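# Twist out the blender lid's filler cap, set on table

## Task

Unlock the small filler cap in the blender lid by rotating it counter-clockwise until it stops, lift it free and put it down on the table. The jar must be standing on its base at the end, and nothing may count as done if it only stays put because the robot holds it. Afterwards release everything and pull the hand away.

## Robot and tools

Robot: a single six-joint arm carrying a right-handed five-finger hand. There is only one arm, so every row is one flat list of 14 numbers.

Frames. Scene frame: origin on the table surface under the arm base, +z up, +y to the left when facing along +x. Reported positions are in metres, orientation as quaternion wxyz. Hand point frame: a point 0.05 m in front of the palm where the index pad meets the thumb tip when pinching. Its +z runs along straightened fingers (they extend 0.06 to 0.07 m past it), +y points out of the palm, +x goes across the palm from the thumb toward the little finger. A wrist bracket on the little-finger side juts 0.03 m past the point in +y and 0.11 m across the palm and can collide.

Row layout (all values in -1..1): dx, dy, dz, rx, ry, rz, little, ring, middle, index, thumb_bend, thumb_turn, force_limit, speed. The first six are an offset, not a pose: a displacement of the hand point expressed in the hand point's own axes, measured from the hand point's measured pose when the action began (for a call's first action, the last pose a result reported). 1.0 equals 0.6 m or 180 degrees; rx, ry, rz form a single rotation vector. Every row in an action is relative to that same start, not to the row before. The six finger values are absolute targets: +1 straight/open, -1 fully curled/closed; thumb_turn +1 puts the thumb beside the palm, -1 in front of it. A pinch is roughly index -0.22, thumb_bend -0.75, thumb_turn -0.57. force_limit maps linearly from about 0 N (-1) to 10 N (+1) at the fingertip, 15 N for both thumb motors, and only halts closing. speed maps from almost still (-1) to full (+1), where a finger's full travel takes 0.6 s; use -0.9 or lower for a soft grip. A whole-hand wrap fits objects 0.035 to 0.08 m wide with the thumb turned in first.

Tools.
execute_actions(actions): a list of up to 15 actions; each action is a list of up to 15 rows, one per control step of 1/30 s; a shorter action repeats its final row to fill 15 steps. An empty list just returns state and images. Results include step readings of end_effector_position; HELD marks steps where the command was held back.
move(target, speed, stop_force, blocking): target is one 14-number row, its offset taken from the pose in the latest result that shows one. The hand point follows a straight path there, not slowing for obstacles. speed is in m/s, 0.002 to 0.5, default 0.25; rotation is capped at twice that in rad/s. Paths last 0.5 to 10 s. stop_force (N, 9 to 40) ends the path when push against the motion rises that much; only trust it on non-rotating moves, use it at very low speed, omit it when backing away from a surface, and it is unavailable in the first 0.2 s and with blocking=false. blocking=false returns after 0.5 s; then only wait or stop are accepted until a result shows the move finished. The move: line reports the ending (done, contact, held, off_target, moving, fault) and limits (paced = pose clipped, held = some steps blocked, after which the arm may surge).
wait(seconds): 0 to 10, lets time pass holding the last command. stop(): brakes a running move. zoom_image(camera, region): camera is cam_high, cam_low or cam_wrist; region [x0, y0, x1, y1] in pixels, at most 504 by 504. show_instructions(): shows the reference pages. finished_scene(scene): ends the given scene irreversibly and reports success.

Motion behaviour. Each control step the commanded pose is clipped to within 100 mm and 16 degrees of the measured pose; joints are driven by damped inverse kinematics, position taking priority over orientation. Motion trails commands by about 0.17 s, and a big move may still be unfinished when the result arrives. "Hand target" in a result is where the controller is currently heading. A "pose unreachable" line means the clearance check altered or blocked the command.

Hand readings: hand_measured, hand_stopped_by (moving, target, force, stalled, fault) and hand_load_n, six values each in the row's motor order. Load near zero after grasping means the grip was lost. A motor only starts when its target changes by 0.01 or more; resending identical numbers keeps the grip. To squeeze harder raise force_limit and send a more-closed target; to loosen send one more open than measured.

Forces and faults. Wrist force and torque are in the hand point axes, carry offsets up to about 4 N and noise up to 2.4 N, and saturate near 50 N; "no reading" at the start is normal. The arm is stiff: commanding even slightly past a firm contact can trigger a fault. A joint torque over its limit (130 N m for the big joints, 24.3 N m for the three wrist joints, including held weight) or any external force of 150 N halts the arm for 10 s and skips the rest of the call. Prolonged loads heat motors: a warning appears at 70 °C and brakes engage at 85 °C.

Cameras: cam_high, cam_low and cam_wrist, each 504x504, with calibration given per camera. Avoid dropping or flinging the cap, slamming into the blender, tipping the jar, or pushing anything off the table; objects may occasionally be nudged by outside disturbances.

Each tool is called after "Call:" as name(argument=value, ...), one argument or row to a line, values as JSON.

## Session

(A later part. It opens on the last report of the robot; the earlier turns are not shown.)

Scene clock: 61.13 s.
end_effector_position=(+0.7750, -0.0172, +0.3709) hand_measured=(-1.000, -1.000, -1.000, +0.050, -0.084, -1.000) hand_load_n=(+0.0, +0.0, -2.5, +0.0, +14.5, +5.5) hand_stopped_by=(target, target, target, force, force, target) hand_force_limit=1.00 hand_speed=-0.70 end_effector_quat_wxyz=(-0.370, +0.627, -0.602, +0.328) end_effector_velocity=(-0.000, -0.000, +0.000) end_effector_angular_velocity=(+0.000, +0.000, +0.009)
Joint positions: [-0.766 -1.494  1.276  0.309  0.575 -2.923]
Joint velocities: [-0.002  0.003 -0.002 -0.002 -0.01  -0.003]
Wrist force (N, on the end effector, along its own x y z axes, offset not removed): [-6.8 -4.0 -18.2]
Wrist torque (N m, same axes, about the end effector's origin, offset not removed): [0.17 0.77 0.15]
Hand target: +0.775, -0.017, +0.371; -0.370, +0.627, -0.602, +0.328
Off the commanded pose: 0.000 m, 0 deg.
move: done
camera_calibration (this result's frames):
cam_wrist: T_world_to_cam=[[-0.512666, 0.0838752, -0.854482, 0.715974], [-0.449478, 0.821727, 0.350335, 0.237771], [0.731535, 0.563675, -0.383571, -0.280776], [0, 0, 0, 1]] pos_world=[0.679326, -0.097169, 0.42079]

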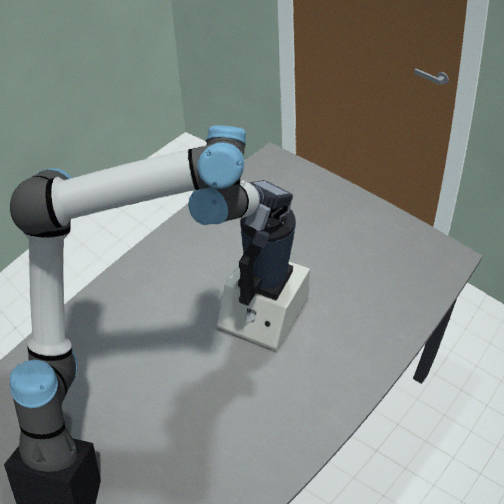

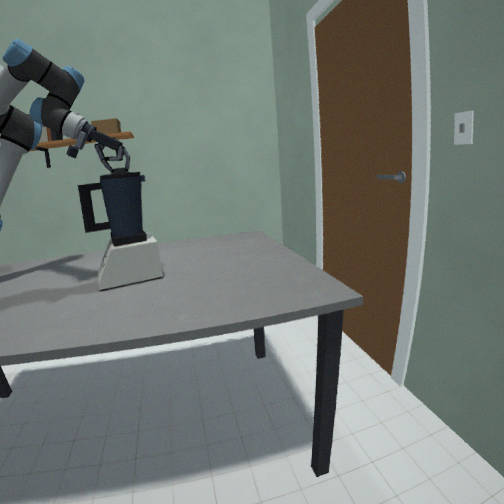

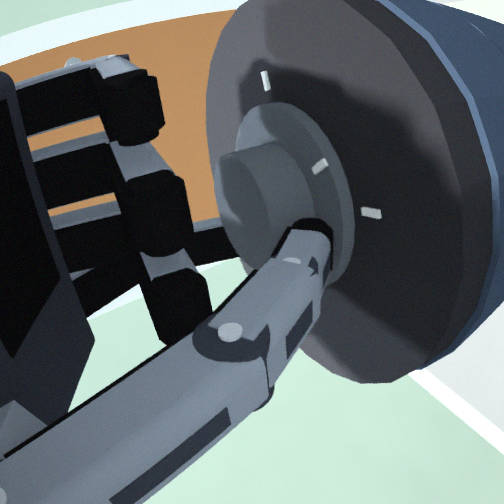

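Call:
move(
  target=[-0.0016,-0.0356,-0.0216,0,0,0,-1,-1,-1,0.25,-0.118,-1,1,1],
  speed=0.03,
)

Call:
move(
  target=[0,0,0,0.0128,0.285,0.1727,-1,-1,-1,0.25,-0.118,-1,1,1],
  speed=0.15,
)

Call:
move(
  target=[0.0016,0.0356,0.0216,0,0,0,-1,-1,-1,0.25,-0.118,-1,1,1],
  speed=0.02,
  stop_force=10,
)

Call:
execute_actions(
  actions=[
    [[0,0,0,0,0,0,-1,-1,-1,-0.6,-0.118,-1,1,-0.7]],
    [[0,0,0,0,0,0,-1,-1,-1,-0.6,-0.118,-1,1,-0.7]],
    [[0,0,0,0,0,0,-1,-1,-1,-0.6,-0.118,-1,1,-0.7]],
  ],
)

Call:
move(
  target=[0.0056,0.0017,-0.0032,-0.0064,-0.1425,-0.0863,-1,-1,-1,-0.6,-0.118,-1,1,-0.7],
  speed=0.1,
)

Scene clock: 69.33 s.
end_effector_position=(+0.7748, -0.0171, +0.3958) hand_measured=(-1.000, -1.000, -1.000, +0.250, -0.084, -1.000) hand_load_n=(+0.0, +0.0, -2.0, +0.0, +14.5, +4.0) hand_stopped_by=(target, target, target, target, force, target) hand_force_limit=1.00 hand_speed=1.00 end_effector_quat_wxyz=(-0.370, +0.627, -0.602, +0.328) end_effector_velocity=(-0.000, -0.000, +0.001) end_effector_angular_velocity=(+0.001, +0.001, -0.000)
Joint positions: [-0.798 -1.495  1.221  0.37   0.543 -2.929]
Joint velocities: [-0.002  0.001 -0.004  0.005 -0.002  0.   ]
Wrist force (N, on the end effector, along its own x y z axes, offset not removed): [0.9 3.2 0.3]
Wrist torque (N m, same axes, about the end effector's origin, offset not removed): [0.42 -0.15 0.35]
Hand target: +0.775, -0.017, +0.396; -0.370, +0.627, -0.602, +0.328
Off the commanded pose: 0.000 m, 0 deg.
move: done
camera_calibration (this result's frames):
cam_wrist: T_world_to_cam=[[-0.512599, 0.0837776, -0.854531, 0.737094], [-0.44955, 0.821732, 0.350229, 0.228972], [0.731537, 0.563682, -0.383557, -0.271123], [0, 0, 0, 1]] pos_world=[0.679105, -0.097079, 0.445686]

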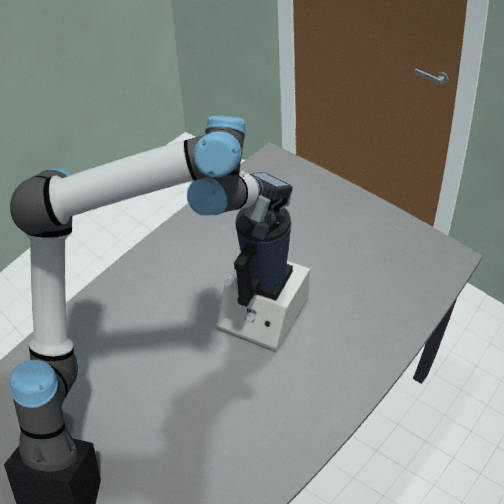

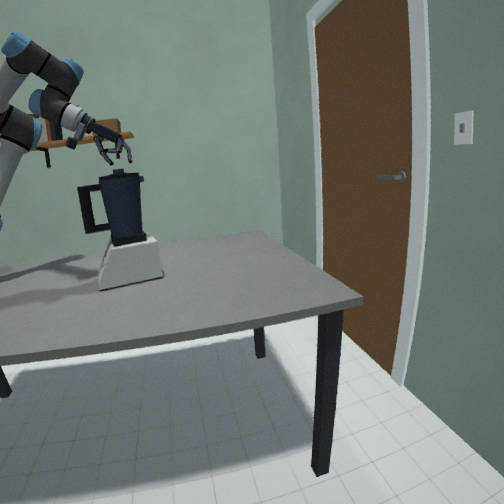

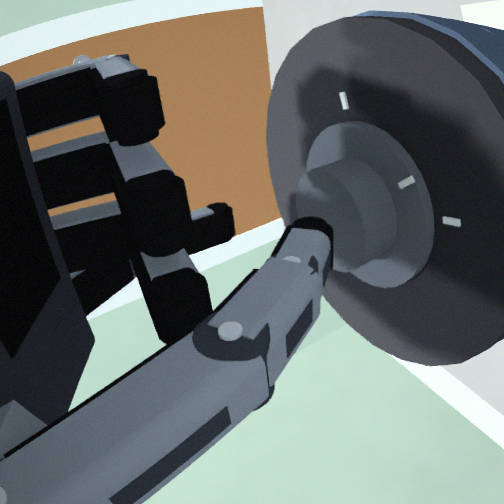

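Scene clock: 73.23 s.
end_effector_position=(+0.7750, -0.0171, +0.3958) hand_measured=(-1.000, -1.000, -1.000, +0.250, -0.084, -1.000) hand_load_n=(+0.0, +0.0, -2.0, +0.0, +14.5, +4.0) hand_stopped_by=(target, target, target, target, force, target) hand_force_limit=1.00 hand_speed=1.00 end_effector_quat_wxyz=(+0.160, -0.240, +0.836, -0.467) end_effector_velocity=(-0.000, -0.000, +0.000) end_effector_angular_velocity=(+0.000, +0.001, -0.011)
Joint positions: [-0.403 -1.423  0.968  0.907  1.741 -2.399]
Joint velocities: [ 0.004  0.006 -0.01   0.012  0.011  0.008]
Wrist force (N, on the end effector, along its own x y z axes, offset not removed): [3.0 3.2 -0.1]
Wrist torque (N m, same axes, about the end effector's origin, offset not removed): [0.56 -0.54 0.41]
Hand target: +0.775, -0.017, +0.396; +0.160, -0.239, +0.836, -0.467
Off the commanded pose: 0.000 m, 0 deg.
move: done
camera_calibration (this result's frames):
cam_wrist: T_world_to_cam=[[-0.178564, 0.492003, -0.852085, 0.484362], [0.484542, 0.797686, 0.359051, -0.498753], [0.856349, -0.348757, -0.380834, -0.384679], [0, 0, 0, 1]] pos_world=[0.657576, 0.0253808, 0.445296]

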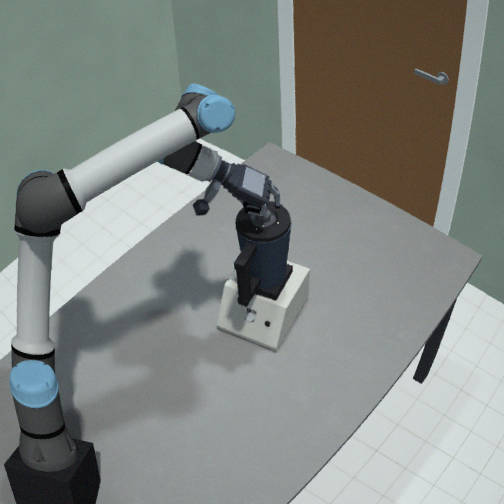

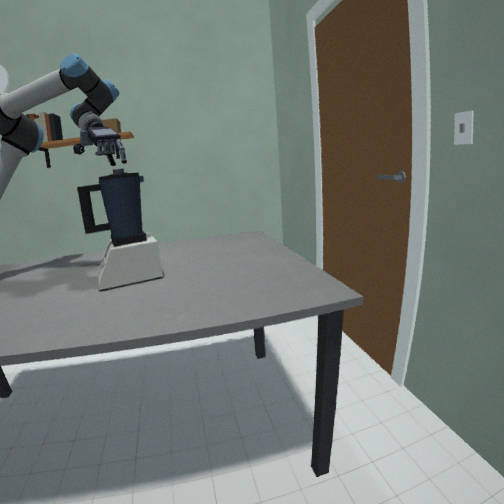

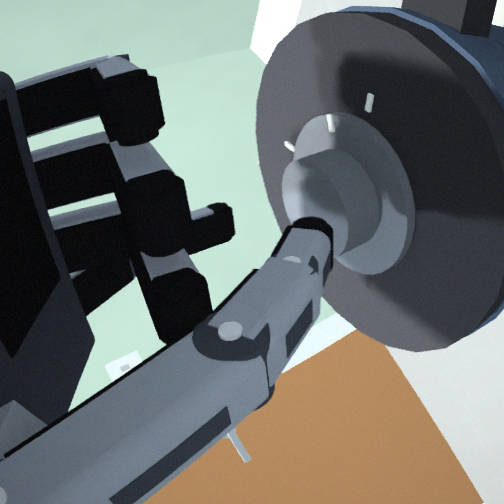

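Scene clock: 74.77 s.
end_effector_position=(+0.7752, -0.0172, +0.3709) hand_measured=(-1.000, -1.000, -1.000, +0.250, -0.084, -1.000) hand_load_n=(+0.0, +0.0, -2.0, +0.0, +14.5, +4.0) hand_stopped_by=(target, target, target, target, force, target) hand_force_limit=1.00 hand_speed=1.00 end_effector_quat_wxyz=(+0.160, -0.240, +0.836, -0.467) end_effector_velocity=(+0.000, +0.000, -0.001) end_effector_angular_velocity=(-0.000, -0.001, +0.000)
Joint positions: [-0.373 -1.42   1.024  0.85   1.768 -2.386]
Joint velocities: [ 0.002 -0.     0.003 -0.004  0.002  0.001]
Wrist force (N, on the end effector, along its own x y z axes, offset not removed): [-1.3 4.1 0.6]
Wrist torque (N m, same axes, about the end effector's origin, offset not removed): [0.62 0.19 0.33]
Hand target: +0.775, -0.017, +0.371; +0.160, -0.240, +0.836, -0.467
Off the commanded pose: 0.000 m, 0 deg.
move: done
camera_calibration (this result's frames):
cam_wrist: T_world_to_cam=[[-0.178565, 0.492051, -0.852056, 0.463232], [0.484568, 0.797654, 0.359084, -0.489918], [0.856334, -0.34876, -0.380866, -0.394332], [0, 0, 0, 1]] pos_world=[0.657795, 0.0253239, 0.420434]

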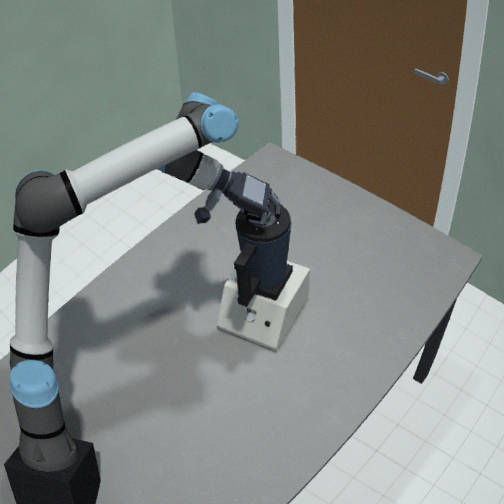

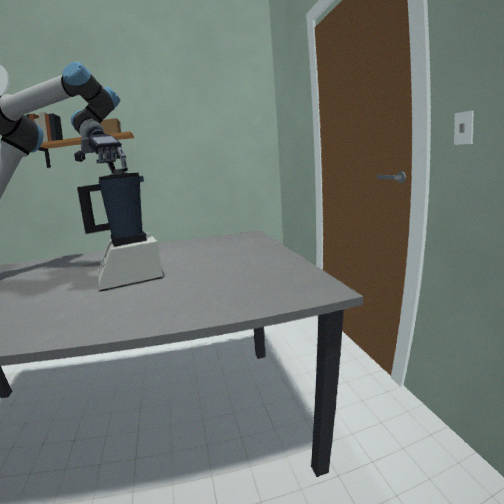

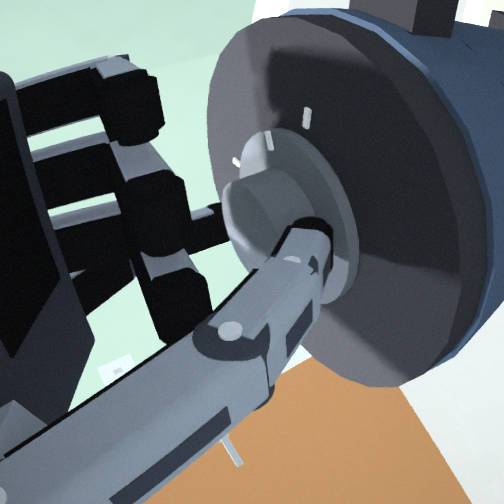

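Scene clock: 76.27 s.
end_effector_position=(+0.7752, -0.0172, +0.3709) hand_measured=(-1.000, -1.000, -1.000, +0.064, -0.084, -1.000) hand_load_n=(+0.0, +0.0, -2.0, +10.0, +17.0, +3.5) hand_stopped_by=(target, target, target, force, force, target) hand_force_limit=1.00 hand_speed=-0.70 end_effector_quat_wxyz=(+0.160, -0.240, +0.836, -0.467) end_effector_velocity=(-0.000, -0.000, -0.000) end_effector_angular_velocity=(+0.000, +0.000, -0.000)
Joint positions: [-0.373 -1.42   1.025  0.85   1.768 -2.386]
Joint velocities: [-0.     0.001  0.    -0.    -0.    -0.   ]
Wrist force (N, on the end effector, along its own x y z axes, offset not removed): [-1.4 0.3 -1.1]
Wrist torque (N m, same axes, about the end effector's origin, offset not removed): [0.91 0.08 0.25]
Hand target: +0.775, -0.017, +0.371; +0.160, -0.240, +0.836, -0.467
Off the commanded pose: 0.000 m, 0 deg.
Step readings (end_effector_position; steps 1 to 15: 1st action; 16 to 30: 2nd action; 31 to 45: 3rd action):
0: (+0.7752, -0.0172, +0.3709)
1: (+0.7752, -0.0172, +0.3709)
2: (+0.7752, -0.0172, +0.3709)
4: (+0.7752, -0.0172, +0.3709)
8: (+0.7752, -0.0172, +0.3709)
15: (+0.7752, -0.0172, +0.3709)
16: (+0.7752, -0.0172, +0.3709)
17: (+0.7752, -0.0172, +0.3709)
19: (+0.7752, -0.0172, +0.3709)
23: (+0.7752, -0.0172, +0.3709)
30: (+0.7752, -0.0172, +0.3709)
31: (+0.7752, -0.0172, +0.3709)
32: (+0.7752, -0.0172, +0.3709)
34: (+0.7752, -0.0172, +0.3709)
38: (+0.7752, -0.0172, +0.3709)
45: end_effector_position above
camera_calibration (this result's frames):
cam_wrist: T_world_to_cam=[[-0.178561, 0.492048, -0.852059, 0.463192], [0.484565, 0.797656, 0.359084, -0.489899], [0.856337, -0.34876, -0.38086, -0.394354], [0, 0, 0, 1]] pos_world=[0.657796, 0.0253232, 0.420389]

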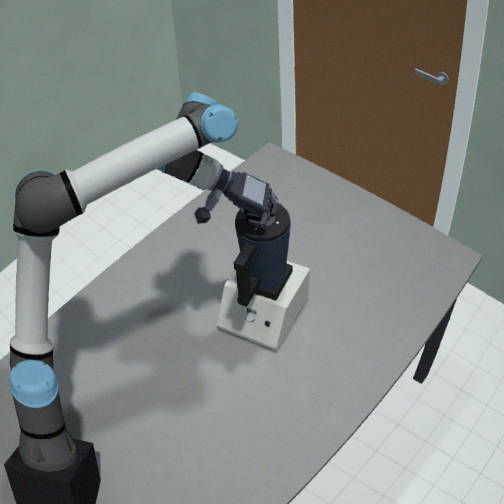

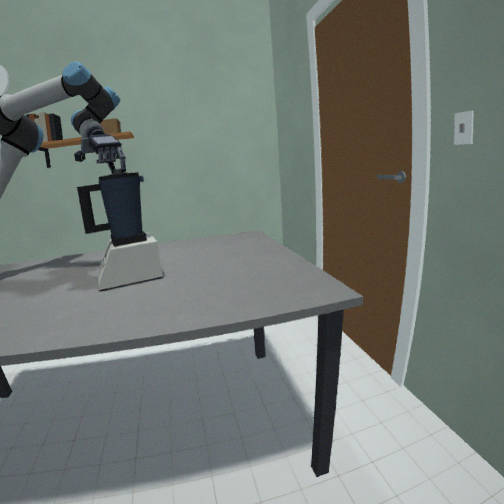

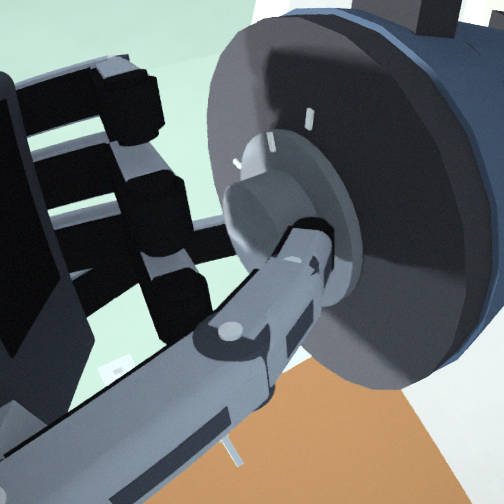

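Scene clock: 79.23 s.
end_effector_position=(+0.7711, -0.0172, +0.3709) hand_measured=(-1.000, -1.000, -1.000, +0.064, -0.084, -1.000) hand_load_n=(+0.0, +0.0, -2.0, +9.0, +18.0, +4.5) hand_stopped_by=(target, target, target, force, force, target) hand_force_limit=1.00 hand_speed=-0.70 end_effector_quat_wxyz=(+0.275, -0.448, +0.745, -0.411) end_effector_velocity=(+0.000, +0.000, +0.000) end_effector_angular_velocity=(+0.000, -0.001, +0.010)
Joint positions: [-0.608 -1.567  1.29   0.506  1.162 -2.718]
Joint velocities: [-0.004 -0.001  0.002 -0.005 -0.013 -0.004]
Wrist force (N, on the end effector, along its own x y z axes, offset not removed): [-1.5 1.3 -2.6]
Wrist torque (N m, same axes, about the end effector's origin, offset not removed): [0.72 -0.35 0.35]
Hand target: +0.771, -0.017, +0.371; +0.275, -0.449, +0.744, -0.411
Off the commanded pose: 0.000 m, 0 deg.
move: done
camera_calibration (this result's frames):
cam_wrist: T_world_to_cam=[[-0.399939, 0.332648, -0.854046, 0.631149], [0.0209747, 0.934891, 0.354314, -0.126312], [0.916302, 0.123791, -0.380877, -0.428975], [0, 0, 0, 1]] pos_world=[0.648141, -0.0387593, 0.420398]

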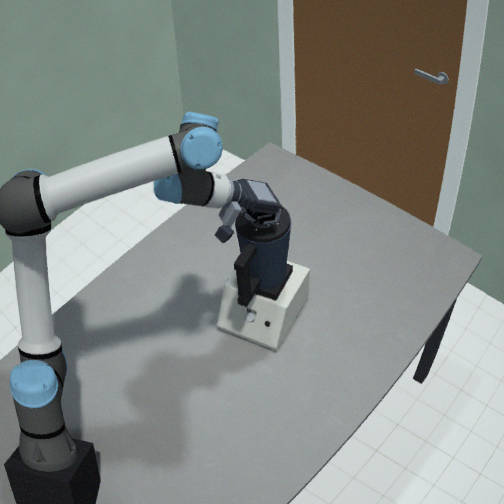

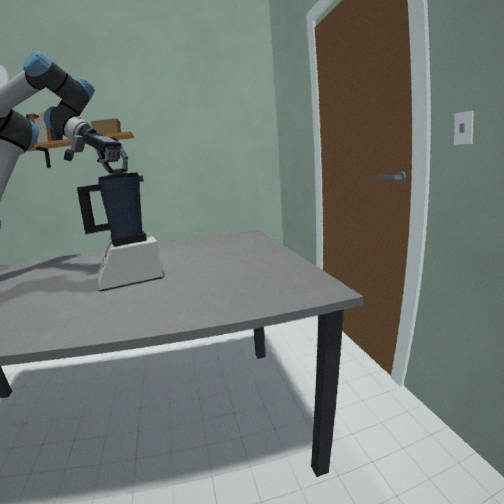

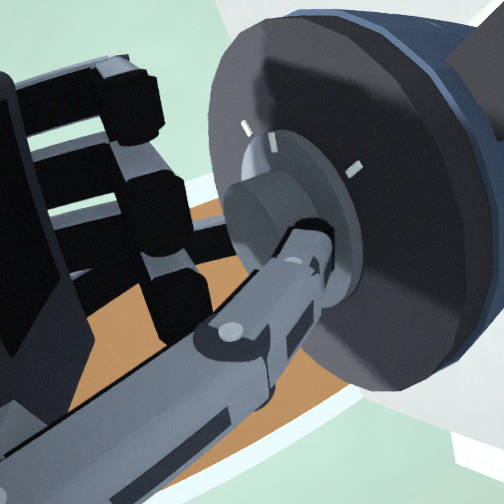

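Call:
move(
  target=[0.0015,0.0015,-0.0026,-0.0032,-0.0713,-0.0432,-1,-1,-1,-0.75,-0.118,-1,1,-0.7],
  speed=0.05,
)

Call:
move(
  target=[-0.0032,-0.071,-0.043,0,0,0,-1,-1,-1,-0.8,-0.118,-1,1,-0.7],
  speed=0.02,
)

Call:
move(
  target=[-0.022,0.199,-0.327,0,0,0,-1,-1,-1,-0.8,-0.118,-1,1,-0.7],
  speed=0.1,
)

Scene clock: 90.33 s.
end_effector_position=(+0.7691, -0.0172, +0.3708) hand_measured=(-1.000, -1.000, -1.000, +0.060, -0.084, -1.000) hand_load_n=(+0.0, +0.0, -2.0, +10.5, +18.5, +5.0) hand_stopped_by=(target, target, target, force, force, target) hand_force_limit=1.00 hand_speed=-0.70 end_effector_quat_wxyz=(+0.325, -0.542, +0.679, -0.373) end_effector_velocity=(-0.000, +0.000, -0.000) end_effector_angular_velocity=(+0.001, +0.001, +0.011)
Joint positions: [-0.709 -1.561  1.327  0.392  0.851 -2.832]
Joint velocities: [-0.003  0.001  0.001 -0.004 -0.012 -0.004]
Wrist force (N, on the end effector, along its own x y z axes, offset not removed): [-1.1 -1.3 -2.5]
Wrist torque (N m, same axes, about the end effector's origin, offset not removed): [0.65 -0.30 0.54]
Hand target: +0.769, -0.017, +0.371; +0.325, -0.542, +0.679, -0.373
Off the commanded pose: 0.000 m, 0 deg.
move: done
camera_calibration (this result's frames):
cam_wrist: T_world_to_cam=[[-0.472385, 0.215923, -0.854535, 0.684188], [-0.221115, 0.909492, 0.352042, 0.0603231], [0.853206, 0.35525, -0.381886, -0.374218], [0, 0, 0, 1]] pos_world=[0.655823, -0.0696546, 0.420517]

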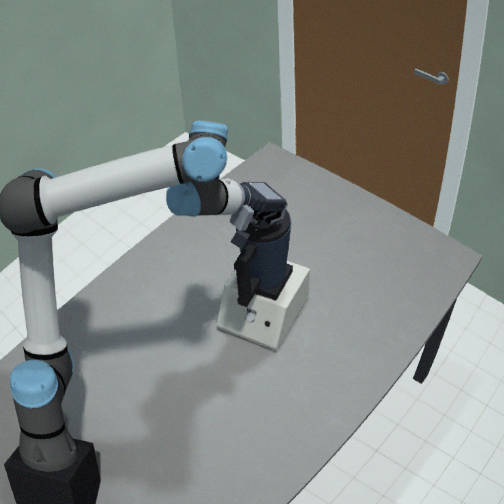

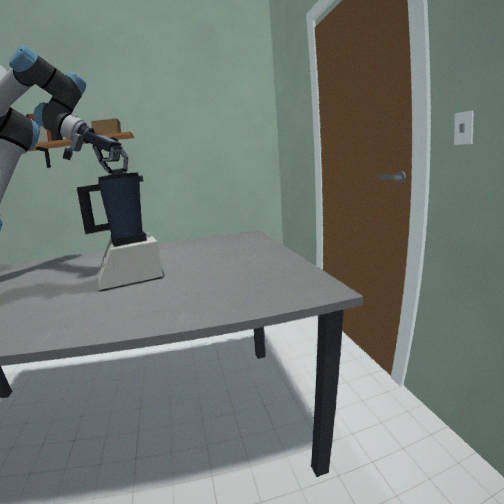

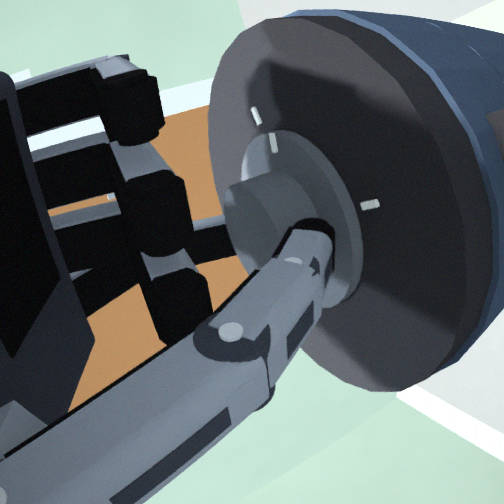

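Scene clock: 93.13 s.
end_effector_position=(+0.7687, -0.0170, +0.4205) hand_measured=(-1.000, -1.000, -1.000, +0.058, -0.082, -1.000) hand_load_n=(+0.0, +0.0, -2.0, +0.0, +14.5, +4.0) hand_stopped_by=(target, target, target, force, force, target) hand_force_limit=1.00 hand_speed=-0.70 end_effector_quat_wxyz=(+0.325, -0.542, +0.679, -0.373) end_effector_velocity=(+0.000, +0.000, +0.002) end_effector_angular_velocity=(-0.001, -0.000, +0.001)
Joint positions: [-0.78  -1.562  1.215  0.515  0.781 -2.848]
Joint velocities: [-0.002 -0.    -0.005  0.005 -0.002 -0.001]
Wrist force (N, on the end effector, along its own x y z axes, offset not removed): [-0.7 4.1 -0.3]
Wrist torque (N m, same axes, about the end effector's origin, offset not removed): [0.70 0.03 0.20]
Hand target: +0.769, -0.017, +0.421; +0.325, -0.542, +0.679, -0.373
Off the commanded pose: 0.000 m, 0 deg.
move: done
camera_calibration (this result's frames):
cam_wrist: T_world_to_cam=[[-0.472392, 0.215864, -0.854546, 0.726434], [-0.22112, 0.909512, 0.351984, 0.0426776], [0.853201, 0.355232, -0.381915, -0.354919], [0, 0, 0, 1]] pos_world=[0.655416, -0.0695483, 0.4702]

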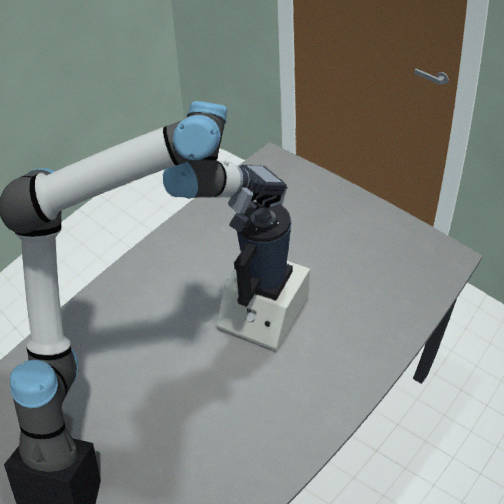

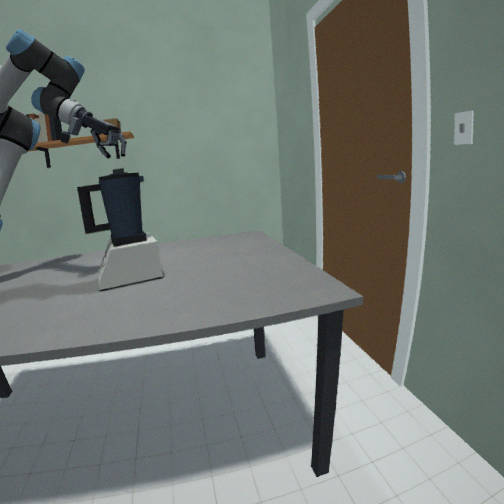

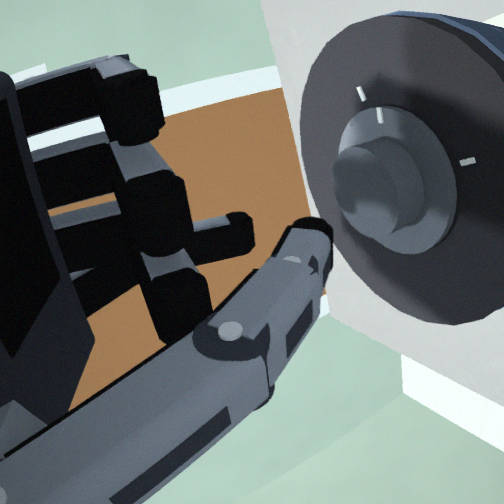

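Scene clock: 96.53 s.
end_effector_position=(+0.5481, +0.0424, +0.4179) hand_measured=(-1.000, -1.000, -1.000, +0.058, -0.082, -1.000) hand_load_n=(+0.0, +0.0, -2.0, +0.0, +14.5, +4.0) hand_stopped_by=(target, target, target, force, force, target) hand_force_limit=1.00 hand_speed=-0.70 end_effector_quat_wxyz=(+0.323, -0.539, +0.680, -0.377) end_effector_velocity=(-0.003, +0.001, +0.001) end_effector_angular_velocity=(+0.016, +0.014, +0.022)
Joint positions: [-1.503 -2.047  1.926  1.224  0.132 -3.827]
Joint velocities: [-0.017  0.041  0.052  0.24  -0.015 -0.332]
Wrist force (N, on the end effector, along its own x y z axes, offset not removed): [0.8 5.4 0.2]
Wrist torque (N m, same axes, about the end effector's origin, offset not removed): [0.86 -0.03 0.37]
Hand target: +0.548, +0.042, +0.418; +0.324, -0.540, +0.680, -0.375
Off the commanded pose: 0.002 m, 1 deg.
move: done
camera_calibration (this result's frames):
cam_wrist: T_world_to_cam=[[-0.468374, 0.215483, -0.85685, 0.605953], [-0.215099, 0.912814, 0.347136, -0.0606813], [0.856947, 0.346897, -0.381188, -0.190904], [0, 0, 0, 1]] pos_world=[0.434355, -0.00895791, 0.467506]

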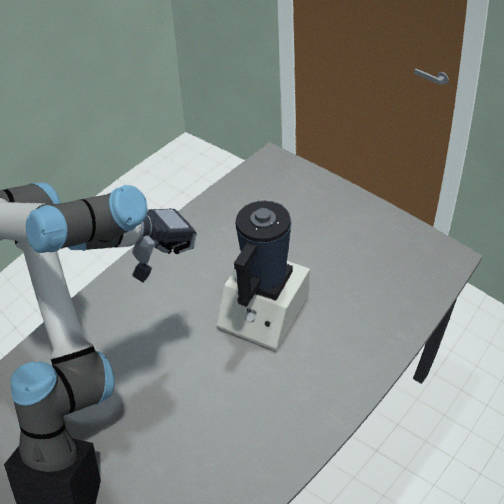

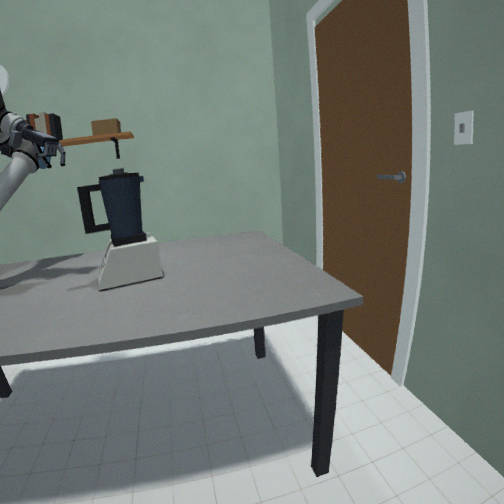

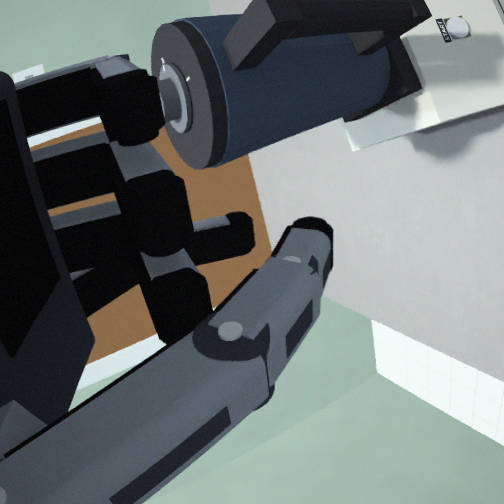

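Slipped; cap stayed. Go back, lower, regrip, lift.

Call:
move(
  target=[0.022,-0.199,0.332,0,0,0,-1,-1,-1,0.25,-0.118,-1,1,1],
  speed=0.15,
)

Call:
move(
  target=[0.003,0.0665,0.040,0,0,0,-1,-1,-1,0.25,-0.118,-1,1,1],
  speed=0.03,
  stop_force=10,
)

Call:
execute_actions(
  actions=[
    [[0,0,0,0,0,0,-1,-1,-1,-0.6,-0.118,-1,1,-0.7]],
    [[0,0,0,0,0,0,-1,-1,-1,-0.6,-0.118,-1,1,-0.7]],
    [[0,0,0,0,0,0,-1,-1,-1,-0.6,-0.118,-1,1,-0.7]],
  ],
)

Call:
move(
  target=[-0.0032,-0.071,-0.043,0,0,0,-1,-1,-1,-0.6,-0.118,-1,1,-0.7],
  speed=0.01,
)

Scene clock: 101.97 s.
end_effector_position=(+0.7719, -0.0193, +0.4192) hand_measured=(-1.000, -1.000, -1.000, +0.250, -0.082, -1.000) hand_load_n=(+0.0, +0.0, -2.0, +0.0, +14.5, +4.0) hand_stopped_by=(target, target, target, target, force, target) hand_force_limit=1.00 hand_speed=1.00 end_effector_quat_wxyz=(+0.323, -0.540, +0.680, -0.376) end_effector_velocity=(+0.002, -0.001, +0.000) end_effector_angular_velocity=(-0.001, +0.001, -0.001)
Joint positions: [-0.772 -1.555  1.209  0.512  0.797 -2.844]
Joint velocities: [ 0.002  0.006 -0.01   0.005  0.003 -0.001]
Wrist force (N, on the end effector, along its own x y z axes, offset not removed): [2.3 5.3 2.1]
Wrist torque (N m, same axes, about the end effector's origin, offset not removed): [0.72 -0.47 0.56]
Hand target: +0.772, -0.019, +0.419; +0.323, -0.540, +0.680, -0.376
Off the commanded pose: 0.001 m, 0 deg.
move: done
camera_calibration (this result's frames):
cam_wrist: T_world_to_cam=[[-0.468875, 0.215977, -0.856452, 0.725387], [-0.215352, 0.912429, 0.34799, 0.0432073], [0.85661, 0.347602, -0.381304, -0.360442], [0, 0, 0, 1]] pos_world=[0.658179, -0.0707999, 0.468785]

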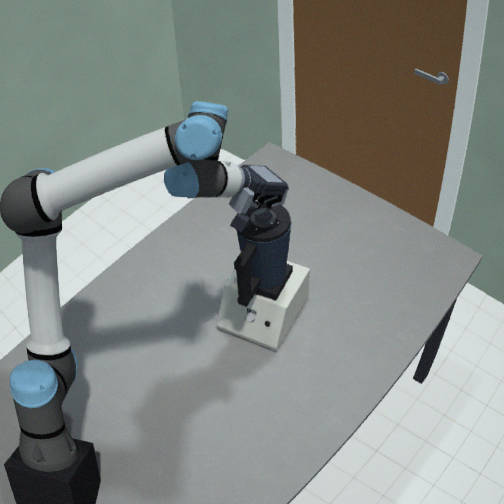

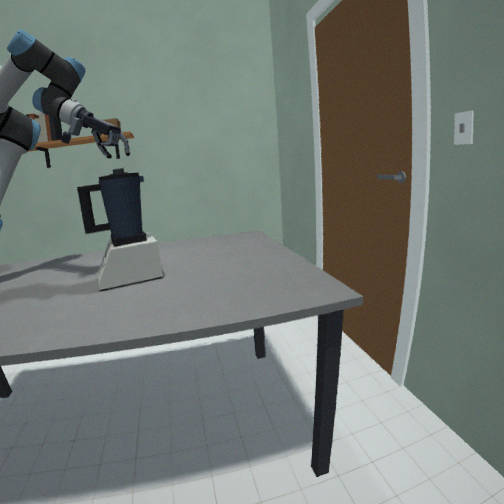

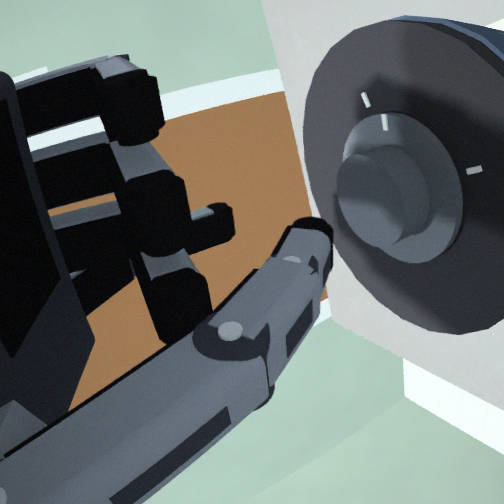

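Scene clock: 103.83 s.
end_effector_position=(+0.7722, -0.0196, +0.3727) hand_measured=(-1.000, -1.000, -1.000, +0.250, -0.082, -1.000) hand_load_n=(+0.0, +0.0, -2.0, +0.0, +15.5, +4.0) hand_stopped_by=(target, target, target, target, force, target) hand_force_limit=1.00 hand_speed=1.00 end_effector_quat_wxyz=(+0.323, -0.540, +0.680, -0.376) end_effector_velocity=(+0.000, -0.000, -0.001) end_effector_angular_velocity=(-0.001, -0.001, -0.001)
Joint positions: [-0.708 -1.555  1.314  0.397  0.861 -2.83 ]
Joint velocities: [ 0.002 -0.     0.003 -0.004  0.003  0.001]
Wrist force (N, on the end effector, along its own x y z axes, offset not removed): [0.2 3.2 -2.9]
Wrist torque (N m, same axes, about the end effector's origin, offset not removed): [0.46 -0.01 0.27]
Hand target: +0.772, -0.020, +0.373; +0.323, -0.540, +0.680, -0.376
Off the commanded pose: 0.000 m, 0 deg.
move: done
camera_calibration (this result's frames):
cam_wrist: T_world_to_cam=[[-0.468874, 0.216038, -0.856437, 0.685828], [-0.215343, 0.912408, 0.34805, 0.0596405], [0.856612, 0.34762, -0.381282, -0.378367], [0, 0, 0, 1]] pos_world=[0.658524, -0.0710532, 0.422346]

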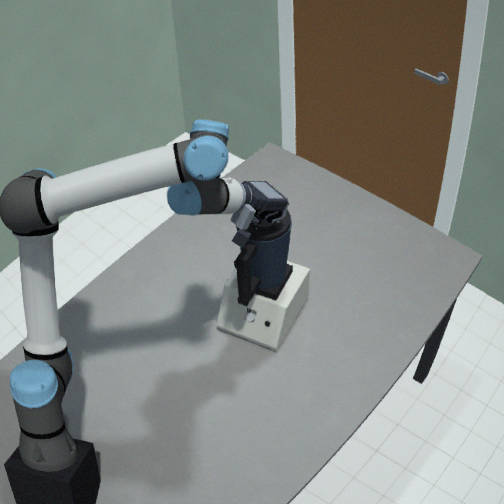

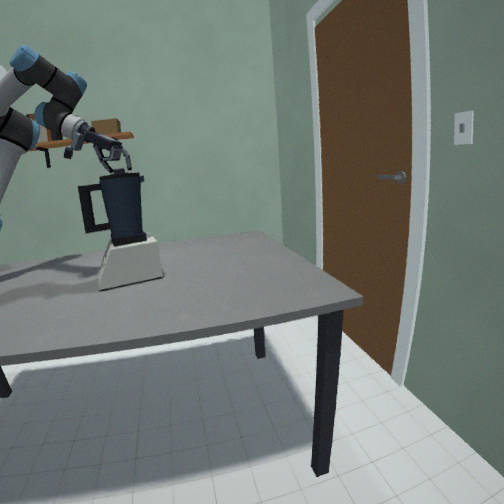

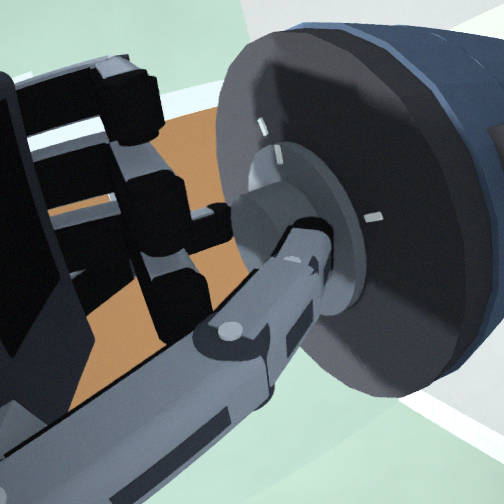

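Scene clock: 105.33 s.
end_effector_position=(+0.7722, -0.0196, +0.3727) hand_measured=(-1.000, -1.000, -1.000, +0.058, -0.082, -1.000) hand_load_n=(+0.0, +0.0, -2.0, +10.0, +19.5, +2.5) hand_stopped_by=(target, target, target, force, force, target) hand_force_limit=1.00 hand_speed=-0.70 end_effector_quat_wxyz=(+0.323, -0.540, +0.680, -0.376) end_effector_velocity=(-0.000, -0.000, -0.000) end_effector_angular_velocity=(-0.000, +0.000, +0.000)
Joint positions: [-0.708 -1.555  1.314  0.397  0.861 -2.83 ]
Joint velocities: [-0.    -0.     0.001 -0.    -0.    -0.001]
Wrist force (N, on the end effector, along its own x y z axes, offset not removed): [1.9 4.4 -2.1]
Wrist torque (N m, same axes, about the end effector's origin, offset not removed): [0.52 0.13 0.08]
Hand target: +0.772, -0.020, +0.373; +0.323, -0.540, +0.680, -0.376
Off the commanded pose: 0.000 m, 0 deg.
Step readings (end_effector_position; steps 1 to 15: 1st action; 16 to 30: 2nd action; 31 to 45: 3rd action):
0: (+0.7722, -0.0196, +0.3727)
1: (+0.7722, -0.0196, +0.3727)
2: (+0.7722, -0.0196, +0.3727)
4: (+0.7722, -0.0196, +0.3727)
8: (+0.7722, -0.0196, +0.3727)
15: (+0.7722, -0.0196, +0.3727)
16: (+0.7722, -0.0196, +0.3727)
17: (+0.7722, -0.0196, +0.3727)
19: (+0.7722, -0.0196, +0.3727)
23: (+0.7722, -0.0196, +0.3727)
30: (+0.7722, -0.0196, +0.3727)
31: (+0.7722, -0.0196, +0.3727)
32: (+0.7722, -0.0196, +0.3727)
34: (+0.7722, -0.0196, +0.3727)
38: (+0.7722, -0.0196, +0.3727)
45: end_effector_position above
camera_calibration (this result's frames):
cam_wrist: T_world_to_cam=[[-0.468895, 0.216089, -0.856413, 0.685783], [-0.215297, 0.912402, 0.348094, 0.05961], [0.856612, 0.347603, -0.381298, -0.378376], [0, 0, 0, 1]] pos_world=[0.658516, -0.0710539, 0.422289]

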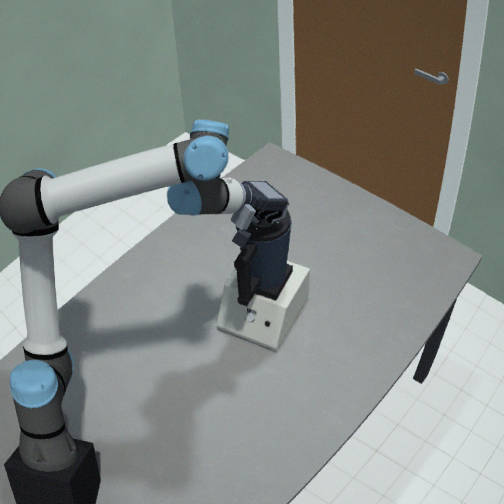

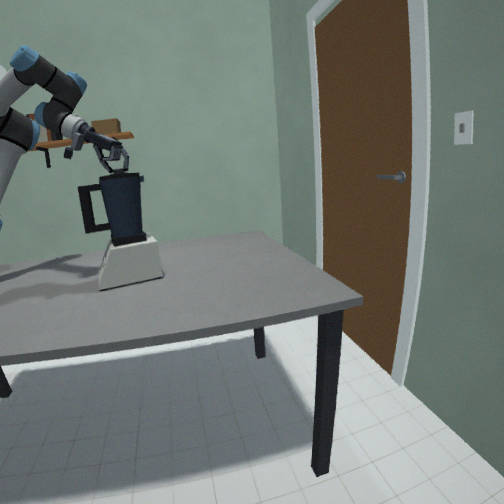

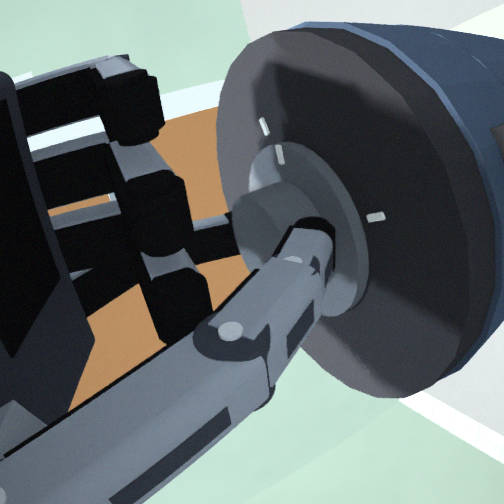

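Scene clock: 110.53 s.
end_effector_position=(+0.7717, -0.0193, +0.4223) hand_measured=(-1.000, -1.000, -1.000, +0.056, -0.082, -1.000) hand_load_n=(+0.0, +0.0, -2.0, +0.0, +14.5, +4.0) hand_stopped_by=(target, target, target, force, force, target) hand_force_limit=1.00 hand_speed=-0.70 end_effector_quat_wxyz=(+0.323, -0.540, +0.680, -0.376) end_effector_velocity=(-0.000, +0.000, +0.002) end_effector_angular_velocity=(-0.000, +0.000, +0.001)
Joint positions: [-0.777 -1.555  1.202  0.52   0.792 -2.846]
Joint velocities: [-0.002  0.    -0.004  0.005 -0.002 -0.001]
Wrist force (N, on the end effector, along its own x y z axes, offset not removed): [1.0 5.3 -0.5]
Wrist torque (N m, same axes, about the end effector's origin, offset not removed): [0.94 -0.03 0.47]
Hand target: +0.772, -0.019, +0.422; +0.323, -0.540, +0.680, -0.376
Off the commanded pose: 0.000 m, 0 deg.
move: done
camera_calibration (this result's frames):
cam_wrist: T_world_to_cam=[[-0.46891, 0.216028, -0.85642, 0.728026], [-0.215302, 0.912423, 0.348037, 0.0419673], [0.856603, 0.347587, -0.381333, -0.359075], [0, 0, 0, 1]] pos_world=[0.657999, -0.0707559, 0.471963]

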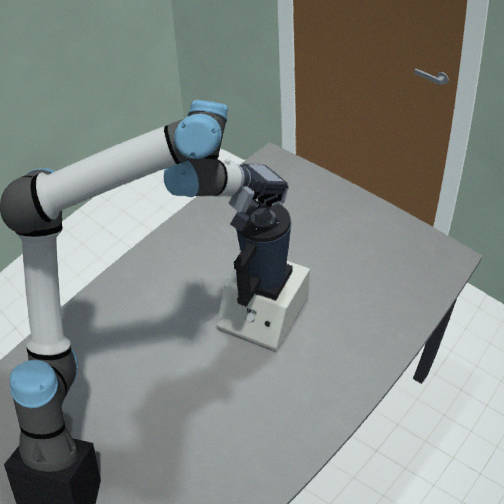

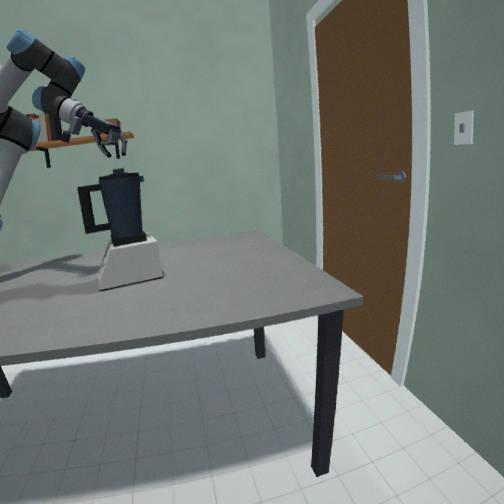

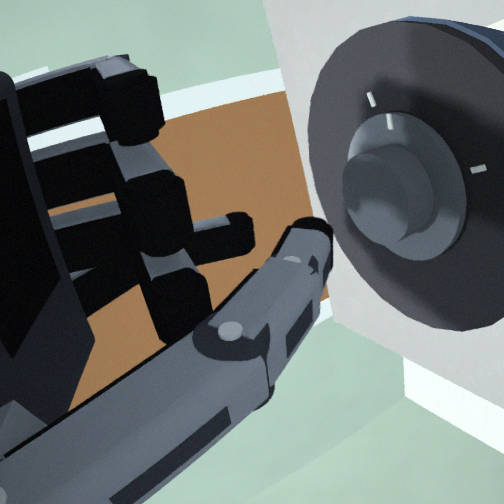

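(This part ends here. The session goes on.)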